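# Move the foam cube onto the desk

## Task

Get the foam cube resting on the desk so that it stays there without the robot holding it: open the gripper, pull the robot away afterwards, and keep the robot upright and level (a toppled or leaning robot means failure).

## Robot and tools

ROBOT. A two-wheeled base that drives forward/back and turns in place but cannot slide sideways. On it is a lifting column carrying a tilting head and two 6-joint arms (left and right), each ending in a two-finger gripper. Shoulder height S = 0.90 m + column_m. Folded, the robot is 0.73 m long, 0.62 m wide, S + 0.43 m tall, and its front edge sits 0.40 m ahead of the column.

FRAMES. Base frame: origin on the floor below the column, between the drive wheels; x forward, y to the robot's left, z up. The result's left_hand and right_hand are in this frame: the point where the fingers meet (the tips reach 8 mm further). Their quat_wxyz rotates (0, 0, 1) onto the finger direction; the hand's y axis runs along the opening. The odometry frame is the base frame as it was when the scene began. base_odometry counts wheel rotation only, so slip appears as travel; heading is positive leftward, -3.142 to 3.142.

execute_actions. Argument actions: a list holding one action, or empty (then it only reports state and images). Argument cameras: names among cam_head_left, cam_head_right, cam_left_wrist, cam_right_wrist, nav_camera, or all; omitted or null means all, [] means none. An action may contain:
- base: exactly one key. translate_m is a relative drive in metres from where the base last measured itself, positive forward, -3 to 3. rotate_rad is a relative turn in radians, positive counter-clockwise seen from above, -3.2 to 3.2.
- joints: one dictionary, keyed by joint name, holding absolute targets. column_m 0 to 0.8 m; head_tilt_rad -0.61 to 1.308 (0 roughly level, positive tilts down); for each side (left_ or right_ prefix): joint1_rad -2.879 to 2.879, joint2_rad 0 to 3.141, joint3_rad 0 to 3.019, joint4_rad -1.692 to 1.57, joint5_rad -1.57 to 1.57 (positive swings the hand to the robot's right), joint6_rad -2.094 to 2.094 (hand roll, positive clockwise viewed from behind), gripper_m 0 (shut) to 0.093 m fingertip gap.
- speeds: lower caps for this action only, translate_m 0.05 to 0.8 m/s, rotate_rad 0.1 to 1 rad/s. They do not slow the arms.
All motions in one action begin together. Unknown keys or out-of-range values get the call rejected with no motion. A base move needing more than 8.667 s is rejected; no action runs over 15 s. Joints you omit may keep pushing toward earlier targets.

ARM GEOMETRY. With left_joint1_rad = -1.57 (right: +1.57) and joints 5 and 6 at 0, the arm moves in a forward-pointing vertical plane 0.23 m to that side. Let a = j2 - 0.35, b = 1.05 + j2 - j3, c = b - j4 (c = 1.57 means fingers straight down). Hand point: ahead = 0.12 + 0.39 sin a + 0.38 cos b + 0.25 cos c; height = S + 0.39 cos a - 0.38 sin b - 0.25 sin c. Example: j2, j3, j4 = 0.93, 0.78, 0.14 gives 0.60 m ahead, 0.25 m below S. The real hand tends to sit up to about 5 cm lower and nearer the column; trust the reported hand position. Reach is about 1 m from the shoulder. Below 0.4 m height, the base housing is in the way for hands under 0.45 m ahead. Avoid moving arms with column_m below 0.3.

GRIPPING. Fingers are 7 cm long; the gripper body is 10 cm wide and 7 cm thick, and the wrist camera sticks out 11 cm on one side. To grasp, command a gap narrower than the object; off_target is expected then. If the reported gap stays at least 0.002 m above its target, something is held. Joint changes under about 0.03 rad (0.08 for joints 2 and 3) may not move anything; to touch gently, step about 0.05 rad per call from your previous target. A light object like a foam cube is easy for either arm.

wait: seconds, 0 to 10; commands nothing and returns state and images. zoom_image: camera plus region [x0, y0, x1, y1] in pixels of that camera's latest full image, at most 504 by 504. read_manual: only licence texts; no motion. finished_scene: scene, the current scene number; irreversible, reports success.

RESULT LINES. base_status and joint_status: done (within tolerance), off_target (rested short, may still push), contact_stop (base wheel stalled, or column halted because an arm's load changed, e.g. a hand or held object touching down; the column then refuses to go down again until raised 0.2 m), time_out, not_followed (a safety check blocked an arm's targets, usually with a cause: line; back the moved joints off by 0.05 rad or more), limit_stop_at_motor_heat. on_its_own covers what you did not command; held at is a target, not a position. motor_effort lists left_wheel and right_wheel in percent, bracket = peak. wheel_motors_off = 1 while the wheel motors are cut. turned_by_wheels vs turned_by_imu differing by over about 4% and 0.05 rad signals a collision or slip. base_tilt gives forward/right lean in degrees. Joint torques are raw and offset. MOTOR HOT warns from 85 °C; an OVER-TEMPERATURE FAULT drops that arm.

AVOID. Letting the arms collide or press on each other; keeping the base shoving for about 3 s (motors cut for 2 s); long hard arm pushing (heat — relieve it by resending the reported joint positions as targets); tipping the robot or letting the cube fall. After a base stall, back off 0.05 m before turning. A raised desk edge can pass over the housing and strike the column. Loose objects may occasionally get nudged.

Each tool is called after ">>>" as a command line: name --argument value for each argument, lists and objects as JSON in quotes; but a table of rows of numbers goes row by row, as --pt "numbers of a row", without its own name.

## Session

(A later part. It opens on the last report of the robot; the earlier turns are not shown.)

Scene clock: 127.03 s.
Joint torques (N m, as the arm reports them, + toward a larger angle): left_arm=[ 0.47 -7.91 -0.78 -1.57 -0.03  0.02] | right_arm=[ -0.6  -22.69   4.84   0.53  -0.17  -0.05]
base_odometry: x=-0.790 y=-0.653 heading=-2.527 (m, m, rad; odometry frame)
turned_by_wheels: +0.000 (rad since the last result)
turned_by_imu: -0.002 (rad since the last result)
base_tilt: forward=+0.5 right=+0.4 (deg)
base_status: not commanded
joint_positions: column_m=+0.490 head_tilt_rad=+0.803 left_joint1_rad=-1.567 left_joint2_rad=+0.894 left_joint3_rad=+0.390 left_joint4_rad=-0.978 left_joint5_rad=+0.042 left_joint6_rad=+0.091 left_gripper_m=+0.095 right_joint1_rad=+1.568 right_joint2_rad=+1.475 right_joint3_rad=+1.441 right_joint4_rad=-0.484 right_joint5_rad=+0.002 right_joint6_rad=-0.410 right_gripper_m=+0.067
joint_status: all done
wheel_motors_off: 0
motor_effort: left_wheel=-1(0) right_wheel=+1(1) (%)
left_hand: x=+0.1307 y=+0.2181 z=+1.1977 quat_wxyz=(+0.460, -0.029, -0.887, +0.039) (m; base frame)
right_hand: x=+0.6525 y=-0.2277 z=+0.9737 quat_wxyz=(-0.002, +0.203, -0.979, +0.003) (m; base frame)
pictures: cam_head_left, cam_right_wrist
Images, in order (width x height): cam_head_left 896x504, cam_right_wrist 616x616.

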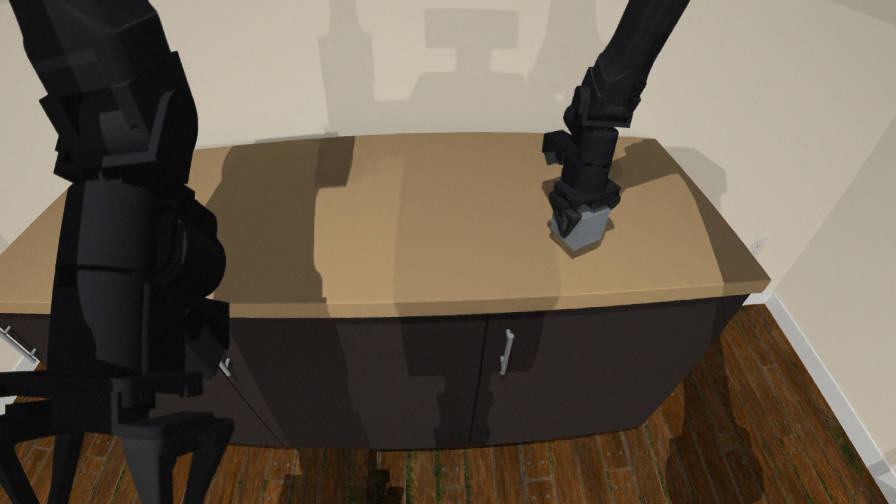

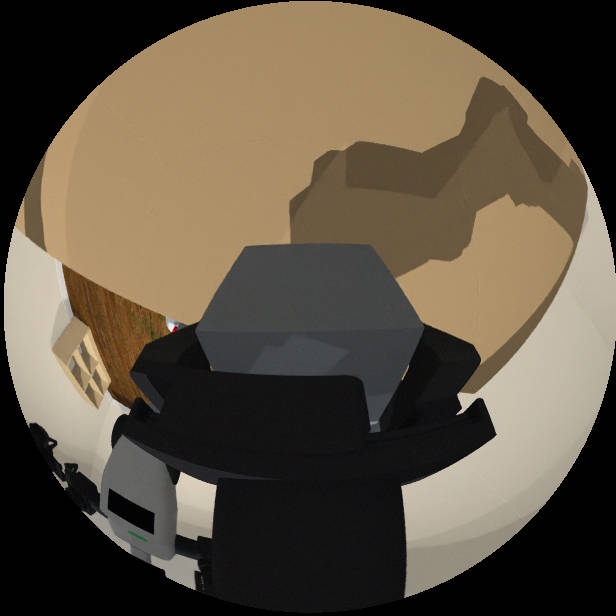

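>>> execute_actions --actions '[{"base":{"translate_m":-0.4}}]' --cameras '[]'

>>> execute_actions --actions '[{"base":{"rotate_rad":-3.16},"joints":{"column_m":0.4,"head_tilt_rad":0.6}}]' --cameras '["cam_head_left","cam_head_right","cam_right_wrist","nav_camera"]'

Scene clock: 132.30 s.
Joint torques (N m, as the arm reports them, + toward a larger angle): left_arm=[ 0.51 -8.04 -0.63 -1.55 -0.03  0.02] | right_arm=[ -0.72 -22.71   5.04   0.58  -0.17  -0.05]
base_odometry: x=-0.463 y=-0.422 heading=-2.529 (m, m, rad; odometry frame)
turned_by_wheels: -0.001 (rad since the last result)
turned_by_imu: -0.004 (rad since the last result)
base_tilt: forward=+0.6 right=+0.4 (deg)
base_status: done
joint_positions: column_m=+0.490 head_tilt_rad=+0.803 left_joint1_rad=-1.567 left_joint2_rad=+0.893 left_joint3_rad=+0.387 left_joint4_rad=-0.978 left_joint5_rad=+0.042 left_joint6_rad=+0.091 left_gripper_m=+0.095 right_joint1_rad=+1.568 right_joint2_rad=+1.476 right_joint3_rad=+1.438 right_joint4_rad=-0.484 right_joint5_rad=+0.002 right_joint6_rad=-0.410 right_gripper_m=+0.067
joint_status: not commanded
wheel_motors_off: 0
motor_effort: left_wheel=-1(33) right_wheel=+1(51) (%)
left_hand: x=+0.1293 y=+0.2181 z=+1.1982 quat_wxyz=(+0.461, -0.029, -0.886, +0.039) (m; base frame)
right_hand: x=+0.6503 y=-0.2274 z=+0.9725 quat_wxyz=(+0.000, +0.203, -0.979, +0.002) (m; base frame)
pictures: none
No camera images: the call's "cameras" was empty. Leave "cameras" out to get every camera's image.

Scene clock: 137.00 s.
Joint torques (N m, as the arm reports them, + toward a larger angle): left_arm=[ 0.52 -7.92 -0.66 -1.57 -0.03  0.02] | right_arm=[ -0.42 -22.71   5.02   0.6   -0.17  -0.05]
base_odometry: x=-0.463 y=-0.422 heading=+0.595 (m, m, rad; odometry frame)
turned_by_wheels: -3.159 (rad since the last result)
turned_by_imu: -3.128 (rad since the last result)
base_tilt: forward=+0.6 right=+0.4 (deg)
base_status: done
joint_positions: column_m=+0.400 head_tilt_rad=+0.618 left_joint1_rad=-1.567 left_joint2_rad=+0.893 left_joint3_rad=+0.387 left_joint4_rad=-0.978 left_joint5_rad=+0.042 left_joint6_rad=+0.091 left_gripper_m=+0.095 right_joint1_rad=+1.564 right_joint2_rad=+1.476 right_joint3_rad=+1.438 right_joint4_rad=-0.484 right_joint5_rad=+0.002 right_joint6_rad=-0.410 right_gripper_m=+0.067
joint_status: all done
wheel_motors_off: 0
motor_effort: left_wheel=+3(42) right_wheel=-3(41) (%)
left_hand: x=+0.1293 y=+0.2181 z=+1.1083 quat_wxyz=(+0.461, -0.029, -0.886, +0.039) (m; base frame)
right_hand: x=+0.6503 y=-0.2301 z=+0.8827 quat_wxyz=(+0.000, +0.202, -0.979, +0.004) (m; base frame)
pictures: cam_head_left, cam_head_right, cam_right_wrist, nav_camera
Images, in order (width x height): cam_head_left 896x504, cam_head_right 896x504, cam_right_wrist 616x616, nav_camera 896x504.

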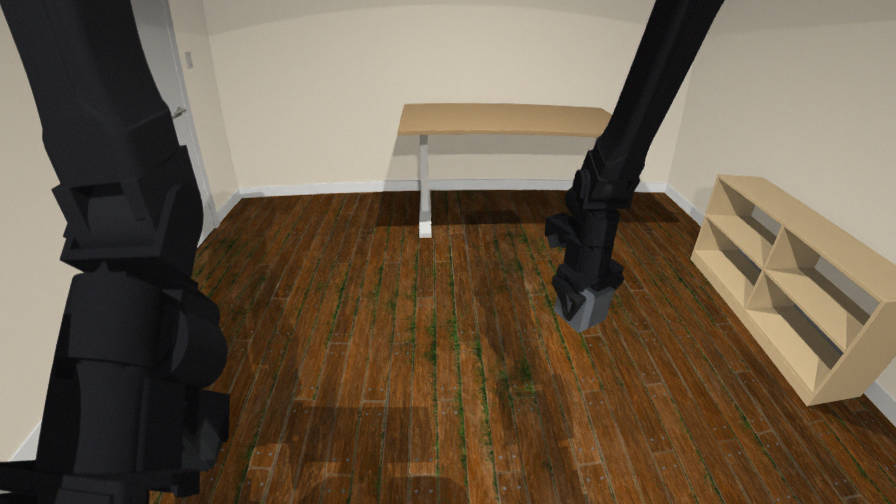

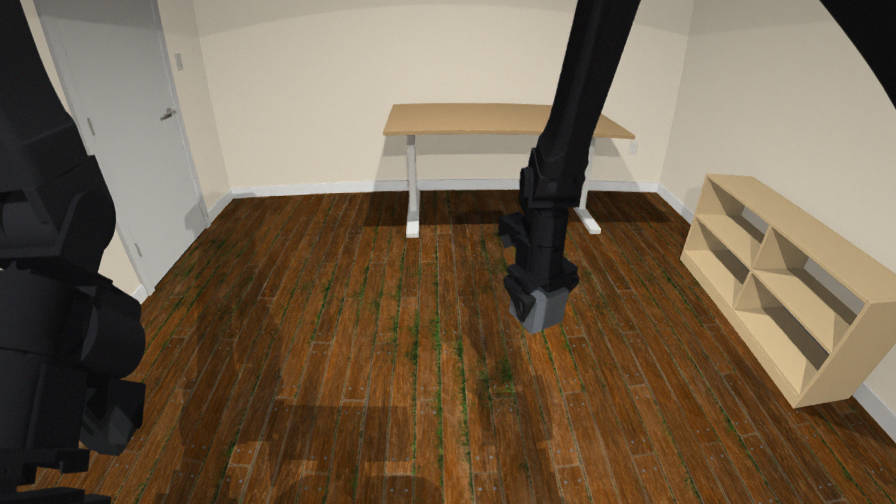

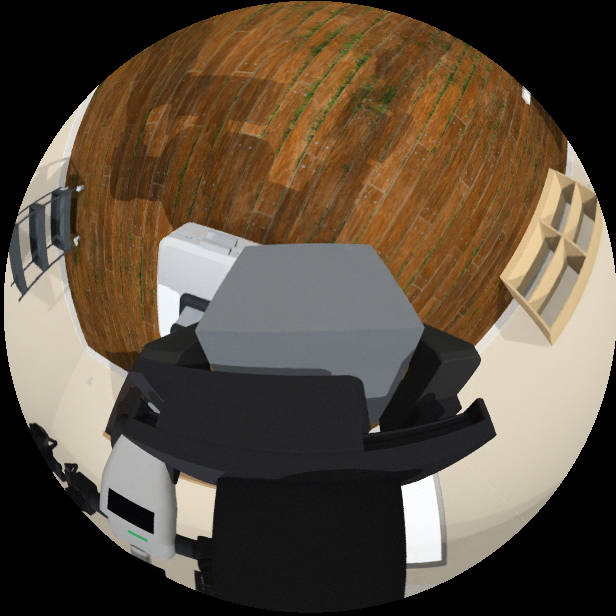

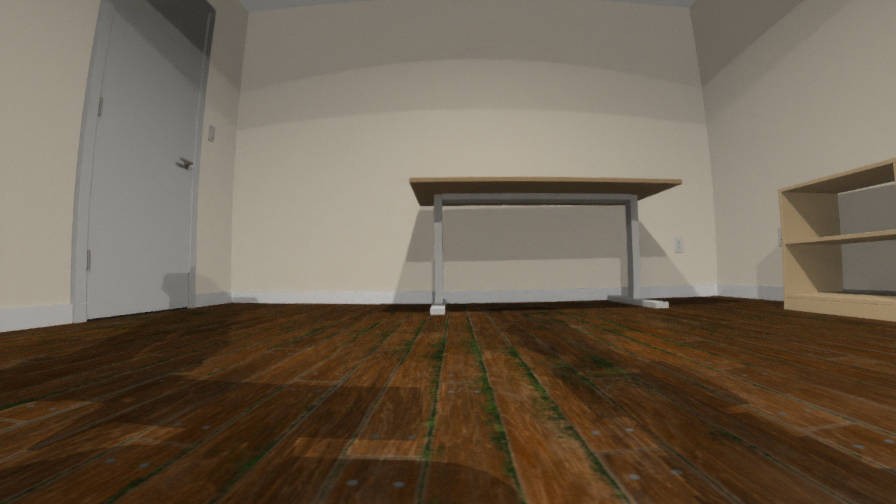

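>>> execute_actions --actions '[{"base":{"translate_m":1.72},"joints":{"head_tilt_rad":0.8,"column_m":0.36}}]' --cameras '["cam_head_left","cam_head_right","cam_right_wrist","nav_camera"]'

Scene clock: 149.33 s.
Joint torques (N m, as the arm reports them, + toward a larger angle): left_arm=[ 0.48 -7.82 -0.78 -1.59 -0.04  0.02] | right_arm=[ -0.46 -22.76   5.06   0.59  -0.17  -0.05]
base_odometry: x=+0.961 y=+0.542 heading=+0.595 (m, m, rad; odometry frame)
turned_by_wheels: -0.001 (rad since the last result)
turned_by_imu: -0.002 (rad since the last result)
base_tilt: forward=+0.6 right=+0.4 (deg)
base_status: done
joint_positions: column_m=+0.360 head_tilt_rad=+0.803 left_joint1_rad=-1.567 left_joint2_rad=+0.893 left_joint3_rad=+0.389 left_joint4_rad=-0.978 left_joint5_rad=+0.042 left_joint6_rad=+0.091 left_gripper_m=+0.095 right_joint1_rad=+1.564 right_joint2_rad=+1.476 right_joint3_rad=+1.438 right_joint4_rad=-0.484 right_joint5_rad=+0.002 right_joint6_rad=-0.410 right_gripper_m=+0.067
joint_status: all done
wheel_motors_off: 0
motor_effort: left_wheel=-1(43) right_wheel=+1(44) (%)
left_hand: x=+0.1306 y=+0.2181 z=+1.0679 quat_wxyz=(+0.459, -0.029, -0.887, +0.039) (m; base frame)
right_hand: x=+0.6501 y=-0.2299 z=+0.8426 quat_wxyz=(+0.000, +0.202, -0.979, +0.004) (m; base frame)
pictures: cam_head_left, cam_head_right, cam_right_wrist, nav_camera
Images, in order (width x height): cam_head_left 896x504, cam_head_right 896x504, cam_right_wrist 616x616, nav_camera 896x504.

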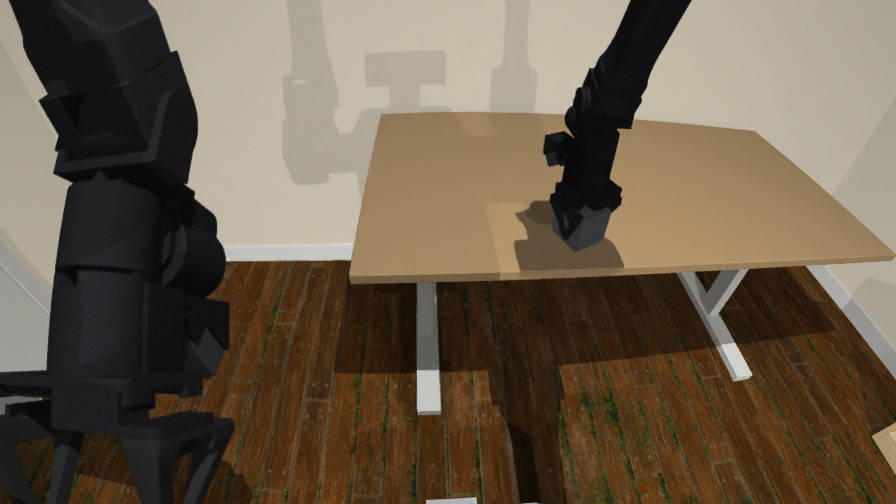

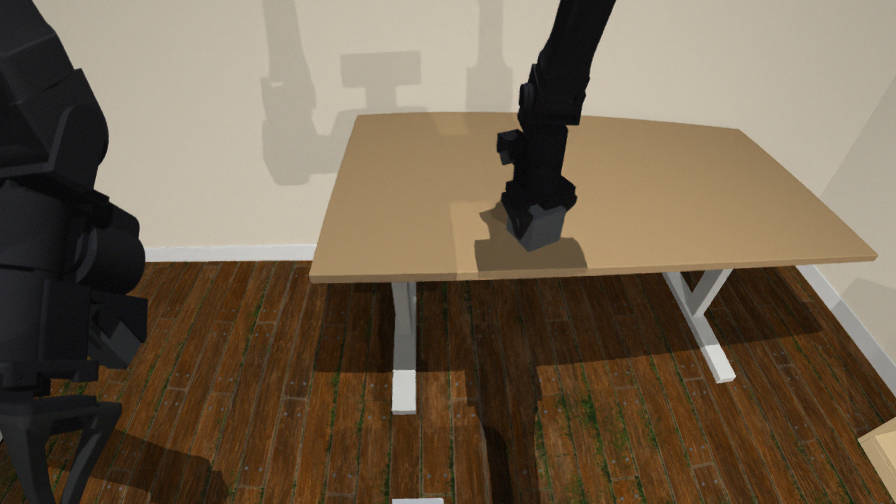

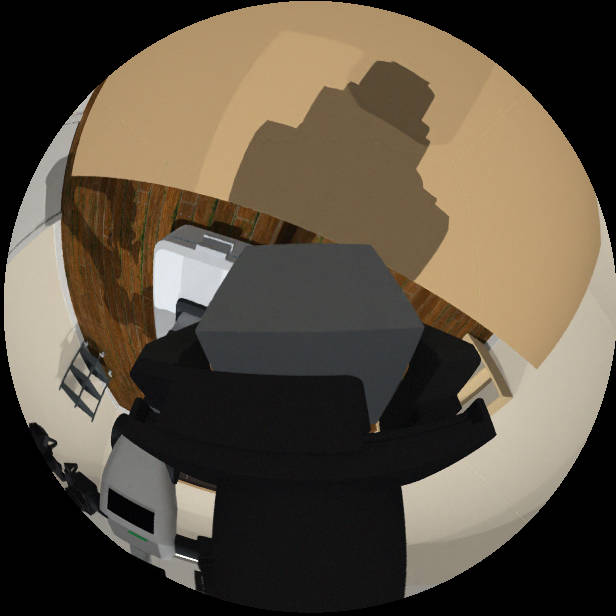

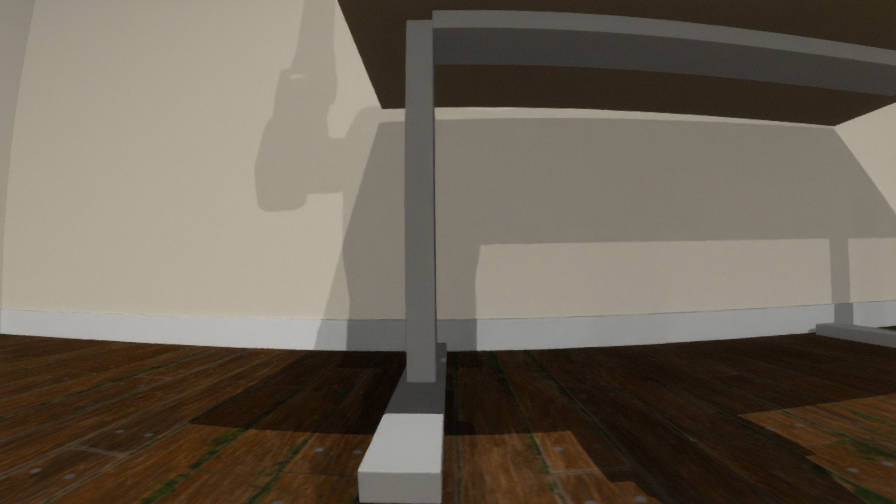

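>>> execute_actions --actions '[{"base":{"translate_m":0.2},"joints":{"column_m":0.31}}]' --cameras '["cam_head_left","cam_head_right","cam_right_wrist"]'

>>> zoom_image --camera "cam_head_left" --region '[490, 170, 650, 300]'

Scene clock: 156.80 s.
Joint torques (N m, as the arm reports them, + toward a larger angle): left_arm=[ 0.49 -7.94 -0.94 -1.57 -0.04  0.02] | right_arm=[ -0.47 -22.75   5.07   0.6   -0.17  -0.05]
base_odometry: x=+1.127 y=+0.654 heading=+0.594 (m, m, rad; odometry frame)
turned_by_wheels: -0.001 (rad since the last result)
turned_by_imu: -0.003 (rad since the last result)
base_tilt: forward=+0.6 right=+0.4 (deg)
base_status: done
joint_positions: column_m=+0.310 head_tilt_rad=+0.803 left_joint1_rad=-1.567 left_joint2_rad=+0.893 left_joint3_rad=+0.391 left_joint4_rad=-0.978 left_joint5_rad=+0.042 left_joint6_rad=+0.091 left_gripper_m=+0.095 right_joint1_rad=+1.564 right_joint2_rad=+1.477 right_joint3_rad=+1.438 right_joint4_rad=-0.484 right_joint5_rad=+0.002 right_joint6_rad=-0.410 right_gripper_m=+0.067
joint_status: all done
wheel_motors_off: 0
motor_effort: left_wheel=-1(36) right_wheel=+1(31) (%)
left_hand: x=+0.1315 y=+0.2181 z=+1.0175 quat_wxyz=(+0.459, -0.029, -0.887, +0.039) (m; base frame)
right_hand: x=+0.6499 y=-0.2299 z=+0.7924 quat_wxyz=(+0.001, +0.202, -0.979, +0.003) (m; base frame)
pictures: cam_head_left, cam_head_right, cam_right_wrist
Images, in order (width x height): cam_head_left 896x504, cam_head_right 896x504, cam_right_wrist 616x616.

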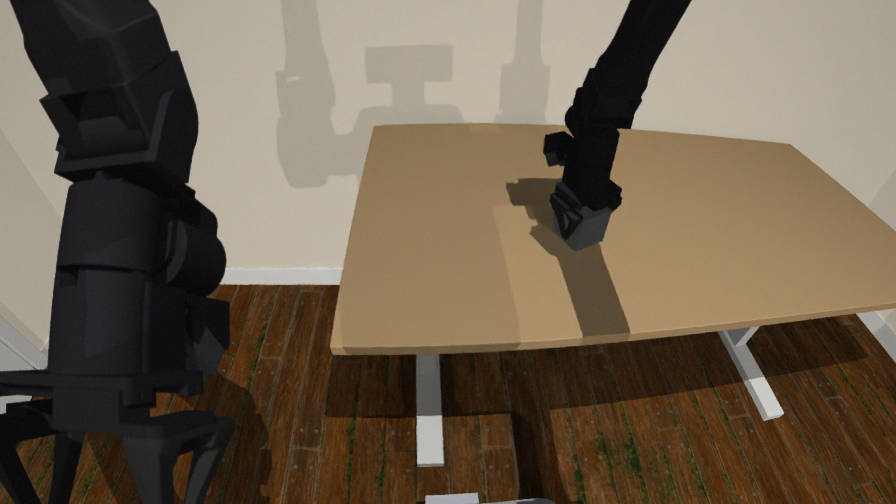

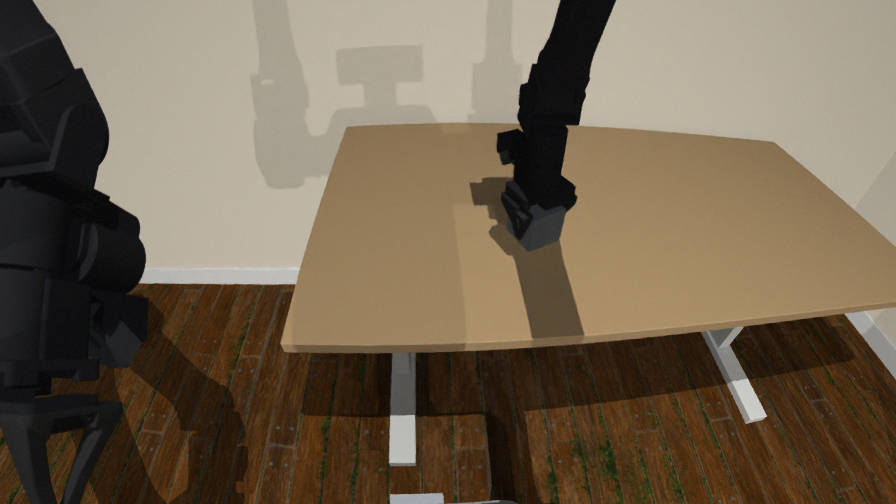

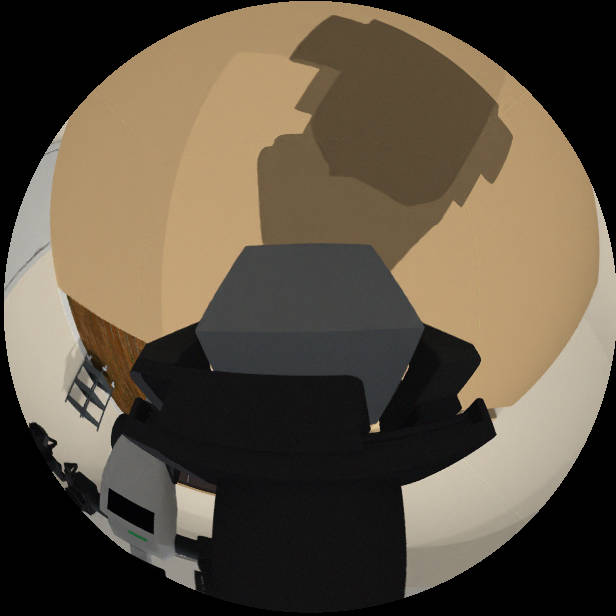

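Region (490, 170, 650, 300) of cam_head_left's 896x504 image, scaled by 3.150, with more detail than that image has; it fills the top 410 rows of this view, and the rest is white.

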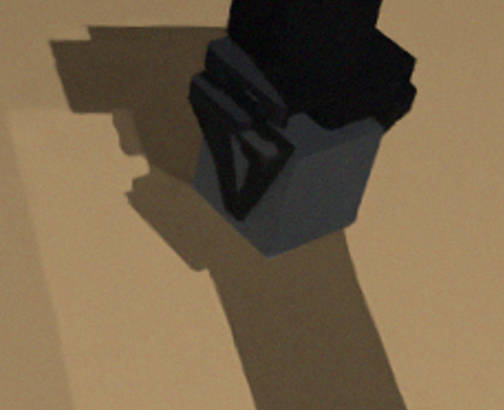

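>>> execute_actions --actions '[{"joints":{"column_m":0.28}}]' --cameras '["cam_head_left"]'

>>> zoom_image --camera "cam_head_left" --region '[490, 170, 650, 300]'

Scene clock: 162.30 s.
Joint torques (N m, as the arm reports them, + toward a larger angle): left_arm=[ 0.42 -7.78 -0.96 -1.56 -0.04  0.02] | right_arm=[ -0.4  -22.63   5.07   0.6   -0.17  -0.05]
base_odometry: x=+1.127 y=+0.654 heading=+0.594 (m, m, rad; odometry frame)
turned_by_wheels: +0.000 (rad since the last result)
turned_by_imu: -0.002 (rad since the last result)
base_tilt: forward=+0.7 right=+0.4 (deg)
base_status: not commanded
joint_positions: column_m=+0.280 head_tilt_rad=+0.803 left_joint1_rad=-1.567 left_joint2_rad=+0.893 left_joint3_rad=+0.391 left_joint4_rad=-0.978 left_joint5_rad=+0.042 left_joint6_rad=+0.091 left_gripper_m=+0.095 right_joint1_rad=+1.564 right_joint2_rad=+1.477 right_joint3_rad=+1.438 right_joint4_rad=-0.484 right_joint5_rad=+0.002 right_joint6_rad=-0.410 right_gripper_m=+0.067
joint_status: all done
wheel_motors_off: 0
motor_effort: left_wheel=-1(1) right_wheel=+1(1) (%)
left_hand: x=+0.1315 y=+0.2181 z=+0.9875 quat_wxyz=(+0.459, -0.029, -0.887, +0.039) (m; base frame)
right_hand: x=+0.6499 y=-0.2299 z=+0.7624 quat_wxyz=(+0.001, +0.202, -0.979, +0.003) (m; base frame)
pictures: cam_head_left
Images, in order (width x height): cam_head_left 896x504.

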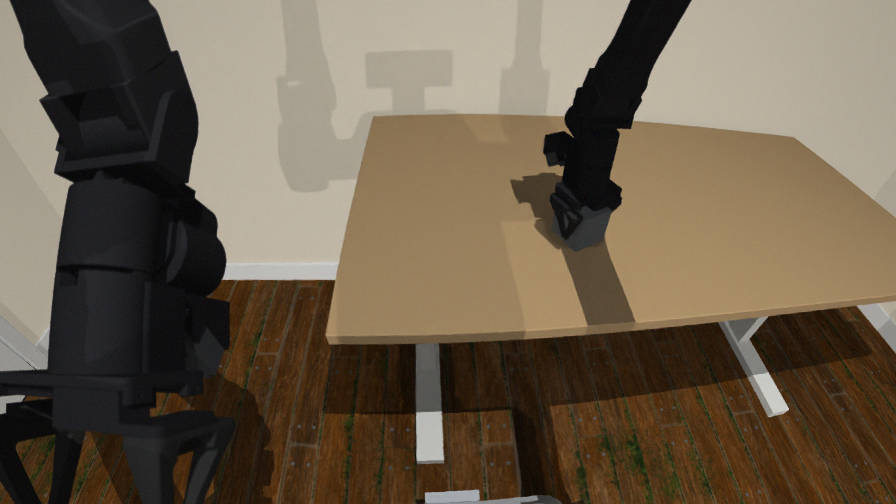

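Region (490, 170, 650, 300) of cam_head_left's 896x504 image, scaled by 3.150, with more detail than that image has; it fills the top 410 rows of this view, and the rest is white.

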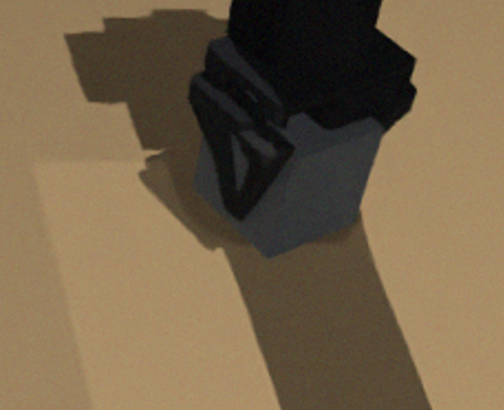

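>>> execute_actions --actions '[{"joints":{"column_m":0.264}}]' --cameras '["cam_head_left"]'

>>> zoom_image --camera "cam_head_left" --region '[490, 170, 650, 300]'

Scene clock: 168.50 s.
Joint torques (N m, as the arm reports them, + toward a larger angle): left_arm=[ 0.46 -7.98 -0.89 -1.58 -0.03  0.02] | right_arm=[ -0.47 -23.13   5.04   0.5   -0.17  -0.05]
base_odometry: x=+1.127 y=+0.654 heading=+0.594 (m, m, rad; odometry frame)
turned_by_wheels: +0.000 (rad since the last result)
turned_by_imu: -0.002 (rad since the last result)
base_tilt: forward=+0.6 right=+0.4 (deg)
base_status: not commanded
joint_positions: column_m=+0.264 head_tilt_rad=+0.803 left_joint1_rad=-1.567 left_joint2_rad=+0.893 left_joint3_rad=+0.391 left_joint4_rad=-0.978 left_joint5_rad=+0.042 left_joint6_rad=+0.091 left_gripper_m=+0.095 right_joint1_rad=+1.564 right_joint2_rad=+1.477 right_joint3_rad=+1.438 right_joint4_rad=-0.484 right_joint5_rad=+0.002 right_joint6_rad=-0.410 right_gripper_m=+0.067
joint_status: all done
wheel_motors_off: 0
motor_effort: left_wheel=-1(2) right_wheel=+2(2) (%)
left_hand: x=+0.1315 y=+0.2181 z=+0.9715 quat_wxyz=(+0.459, -0.029, -0.887, +0.039) (m; base frame)
right_hand: x=+0.6499 y=-0.2299 z=+0.7464 quat_wxyz=(+0.001, +0.202, -0.979, +0.003) (m; base frame)
pictures: cam_head_left
Images, in order (width x height): cam_head_left 896x504.

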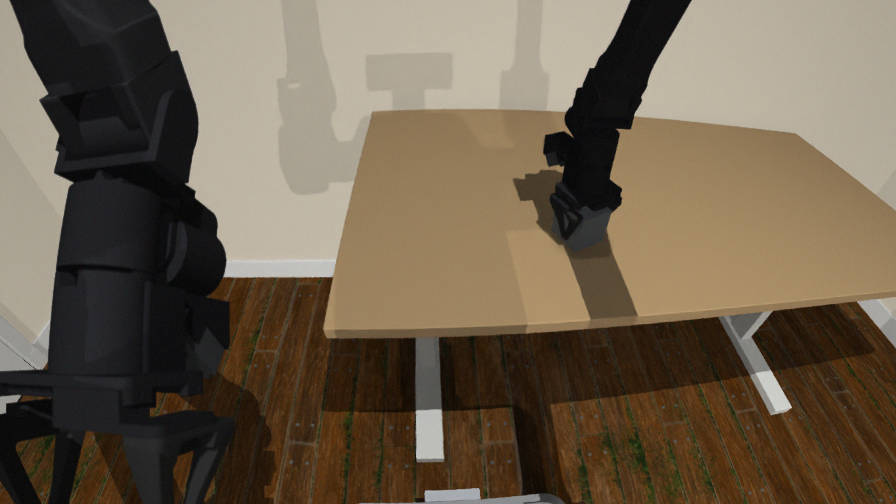

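Region (490, 170, 650, 300) of cam_head_left's 896x504 image, scaled by 3.150, with more detail than that image has; it fills the top 410 rows of this view, and the rest is white.

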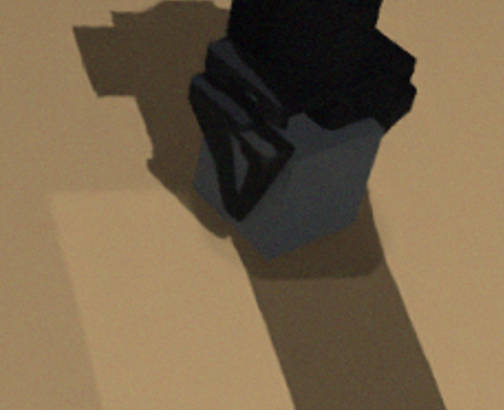

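>>> execute_actions --actions '[{"joints":{"column_m":0.255}}]' --cameras '["cam_head_left","cam_right_wrist"]'

>>> zoom_image --camera "cam_head_left" --region '[490, 170, 650, 300]'

Scene clock: 173.93 s.
Joint torques (N m, as the arm reports them, + toward a larger angle): left_arm=[ 0.56 -7.75 -0.89 -1.56 -0.03  0.02] | right_arm=[ -0.41 -22.27   5.06   0.78  -0.15  -0.04]
base_odometry: x=+1.127 y=+0.654 heading=+0.594 (m, m, rad; odometry frame)
turned_by_wheels: +0.000 (rad since the last result)
turned_by_imu: -0.002 (rad since the last result)
base_tilt: forward=+0.6 right=+0.5 (deg)
base_status: not commanded
joint_positions: column_m=+0.255 head_tilt_rad=+0.803 left_joint1_rad=-1.567 left_joint2_rad=+0.893 left_joint3_rad=+0.391 left_joint4_rad=-0.978 left_joint5_rad=+0.042 left_joint6_rad=+0.091 left_gripper_m=+0.095 right_joint1_rad=+1.564 right_joint2_rad=+1.471 right_joint3_rad=+1.438 right_joint4_rad=-0.491 right_joint5_rad=+0.001 right_joint6_rad=-0.411 right_gripper_m=+0.067
joint_status: all done
wheel_motors_off: 0
motor_effort: left_wheel=+0(2) right_wheel=+3(4) (%)
left_hand: x=+0.1315 y=+0.2181 z=+0.9625 quat_wxyz=(+0.459, -0.029, -0.887, +0.039) (m; base frame)
right_hand: x=+0.6506 y=-0.2298 z=+0.7402 quat_wxyz=(+0.001, +0.203, -0.979, +0.003) (m; base frame)
pictures: cam_head_left, cam_right_wrist
Images, in order (width x height): cam_head_left 896x504, cam_right_wrist 616x616.

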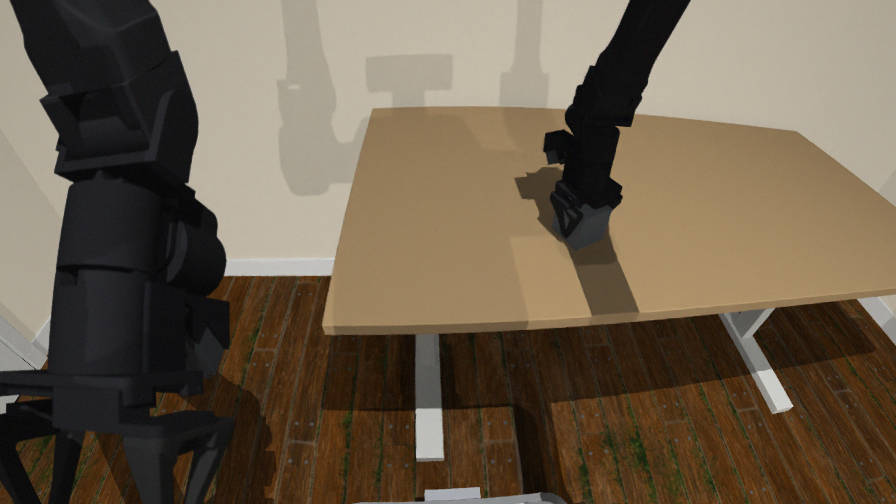

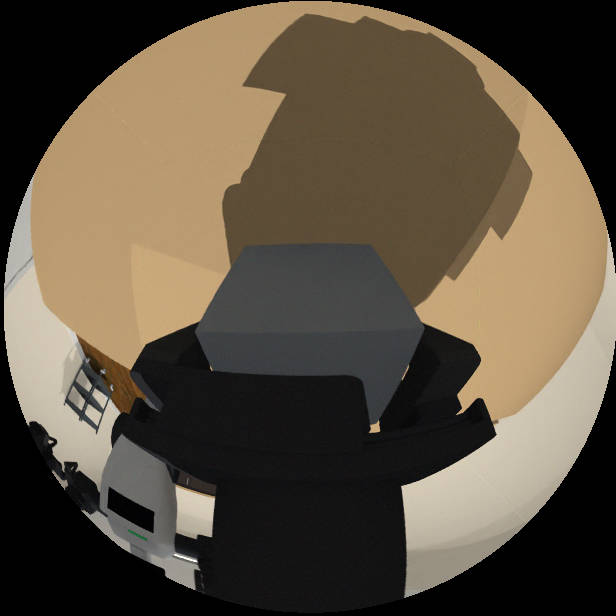

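Region (490, 170, 650, 300) of cam_head_left's 896x504 image, scaled by 3.150, with more detail than that image has; it fills the top 410 rows of this view, and the rest is white.

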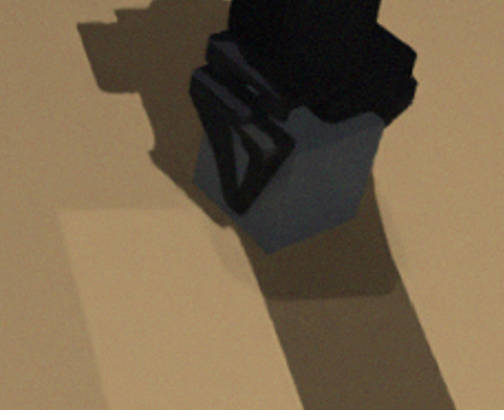

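Contact detected (joint 2/4 shifted). Release and lift.

>>> execute_actions --actions '[{"joints":{"right_gripper_m":0.093}}]' --cameras '["cam_right_wrist"]'

>>> execute_actions --actions '[{"joints":{"column_m":0.345}}]' --cameras '["cam_head_left","cam_right_wrist"]'

Scene clock: 177.33 s.
Joint torques (N m, as the arm reports them, + toward a larger angle): left_arm=[ 0.54 -7.93 -0.91 -1.56 -0.04  0.02] | right_arm=[ -0.45 -22.35   5.07   0.77  -0.15  -0.04]
base_odometry: x=+1.127 y=+0.654 heading=+0.594 (m, m, rad; odometry frame)
turned_by_wheels: +0.000 (rad since the last result)
turned_by_imu: -0.001 (rad since the last result)
base_tilt: forward=+0.7 right=+0.3 (deg)
base_status: not commanded
joint_positions: column_m=+0.255 head_tilt_rad=+0.803 left_joint1_rad=-1.567 left_joint2_rad=+0.893 left_joint3_rad=+0.391 left_joint4_rad=-0.978 left_joint5_rad=+0.042 left_joint6_rad=+0.091 left_gripper_m=+0.095 right_joint1_rad=+1.564 right_joint2_rad=+1.471 right_joint3_rad=+1.438 right_joint4_rad=-0.491 right_joint5_rad=+0.001 right_joint6_rad=-0.411 right_gripper_m=+0.093
joint_status: all done
wheel_motors_off: 0
motor_effort: left_wheel=-2(2) right_wheel=+3(3) (%)
left_hand: x=+0.1315 y=+0.2181 z=+0.9625 quat_wxyz=(+0.459, -0.029, -0.887, +0.039) (m; base frame)
right_hand: x=+0.6506 y=-0.2298 z=+0.7402 quat_wxyz=(+0.001, +0.203, -0.979, +0.003) (m; base frame)
pictures: cam_right_wrist
Images, in order (width x height): cam_right_wrist 616x616.

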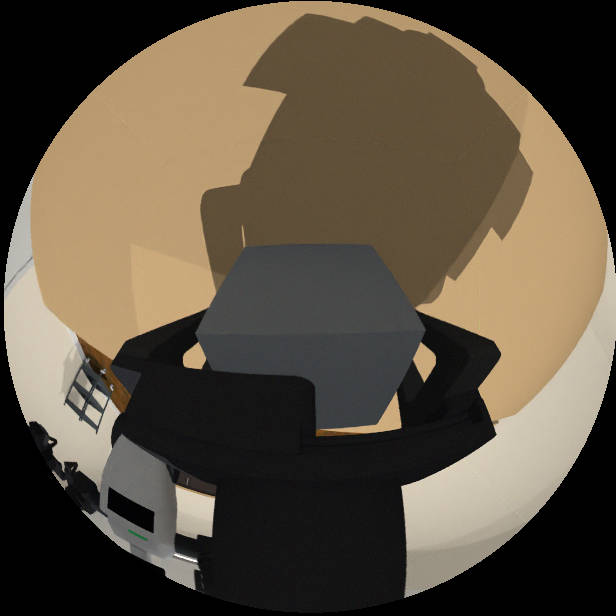

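Scene clock: 179.10 s.
Joint torques (N m, as the arm reports them, + toward a larger angle): left_arm=[ 0.51 -7.91 -0.91 -1.57 -0.03  0.02] | right_arm=[ -0.43 -22.28   5.13   0.79  -0.15  -0.04]
base_odometry: x=+1.127 y=+0.654 heading=+0.594 (m, m, rad; odometry frame)
turned_by_wheels: +0.000 (rad since the last result)
turned_by_imu: -0.001 (rad since the last result)
base_tilt: forward=+0.7 right=+0.4 (deg)
base_status: not commanded
joint_positions: column_m=+0.345 head_tilt_rad=+0.803 left_joint1_rad=-1.567 left_joint2_rad=+0.893 left_joint3_rad=+0.391 left_joint4_rad=-0.978 left_joint5_rad=+0.042 left_joint6_rad=+0.091 left_gripper_m=+0.095 right_joint1_rad=+1.564 right_joint2_rad=+1.472 right_joint3_rad=+1.438 right_joint4_rad=-0.491 right_joint5_rad=+0.001 right_joint6_rad=-0.411 right_gripper_m=+0.093
joint_status: all done
wheel_motors_off: 0
motor_effort: left_wheel=-2(2) right_wheel=+2(3) (%)
left_hand: x=+0.1315 y=+0.2181 z=+1.0524 quat_wxyz=(+0.459, -0.029, -0.887, +0.039) (m; base frame)
right_hand: x=+0.6505 y=-0.2298 z=+0.8299 quat_wxyz=(+0.001, +0.203, -0.979, +0.003) (m; base frame)
pictures: cam_head_left, cam_right_wrist
Images, in order (width x height): cam_head_left 896x504, cam_right_wrist 616x616.

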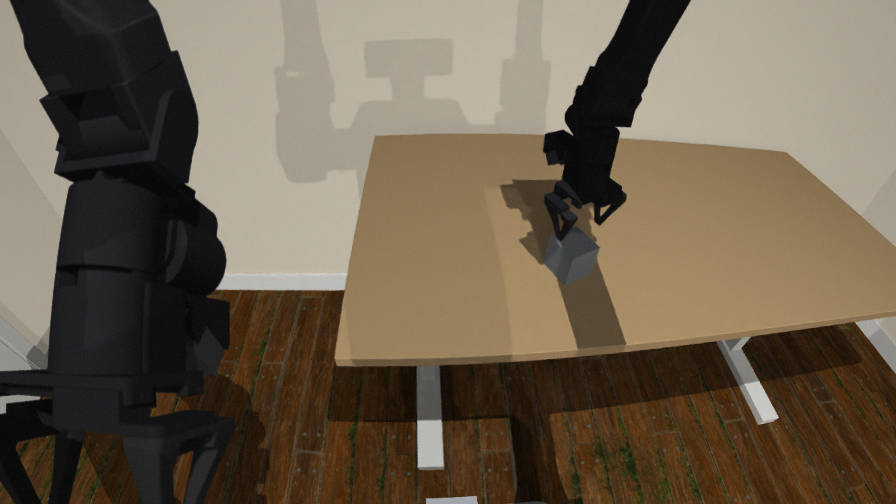

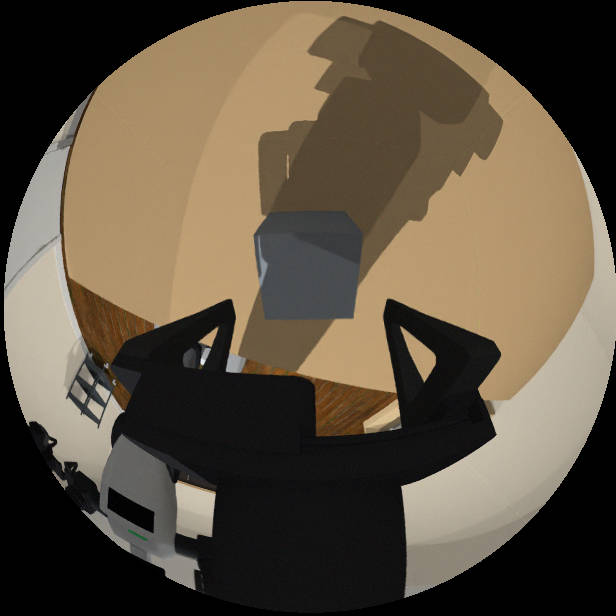

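>>> execute_actions --actions '[{"base":{"translate_m":-0.6},"joints":{"column_m":0.4}}]' --cameras '["cam_head_left"]'

Scene clock: 184.00 s.
Joint torques (N m, as the arm reports them, + toward a larger angle): left_arm=[ 0.51 -7.92 -0.64 -1.58 -0.03  0.02] | right_arm=[ -0.53 -22.33   5.19   0.75  -0.15  -0.04]
base_odometry: x=+0.630 y=+0.318 heading=+0.593 (m, m, rad; odometry frame)
turned_by_wheels: -0.001 (rad since the last result)
turned_by_imu: -0.004 (rad since the last result)
base_tilt: forward=+0.6 right=+0.4 (deg)
base_status: done
joint_positions: column_m=+0.400 head_tilt_rad=+0.803 left_joint1_rad=-1.567 left_joint2_rad=+0.893 left_joint3_rad=+0.387 left_joint4_rad=-0.978 left_joint5_rad=+0.042 left_joint6_rad=+0.091 left_gripper_m=+0.095 right_joint1_rad=+1.566 right_joint2_rad=+1.472 right_joint3_rad=+1.436 right_joint4_rad=-0.490 right_joint5_rad=+0.001 right_joint6_rad=-0.411 right_gripper_m=+0.093
joint_status: all done
wheel_motors_off: 0
motor_effort: left_wheel=+0(28) right_wheel=+0(49) (%)
left_hand: x=+0.1296 y=+0.2181 z=+1.1081 quat_wxyz=(+0.460, -0.029, -0.886, +0.039) (m; base frame)
right_hand: x=+0.6494 y=-0.2286 z=+0.8842 quat_wxyz=(+0.002, +0.203, -0.979, +0.002) (m; base frame)
pictures: cam_head_left
Images, in order (width x height): cam_head_left 896x504.

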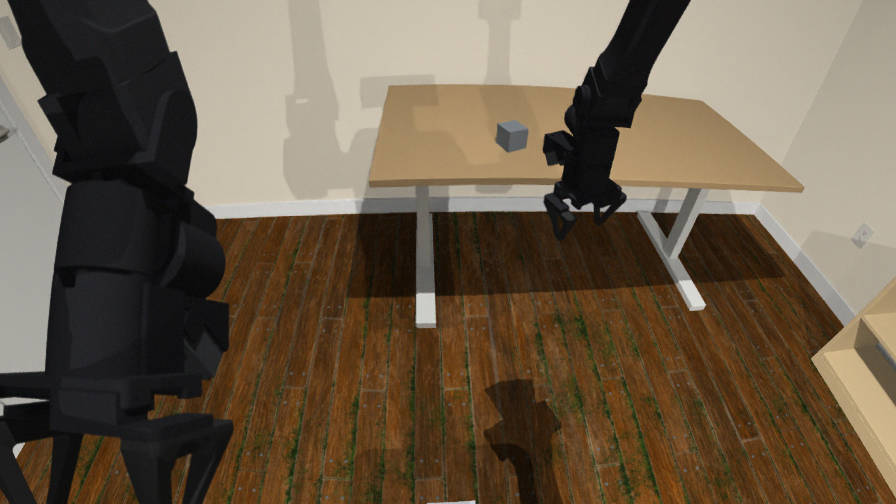

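>>> finished_scene --scene 2

The scene is finished: the task was done.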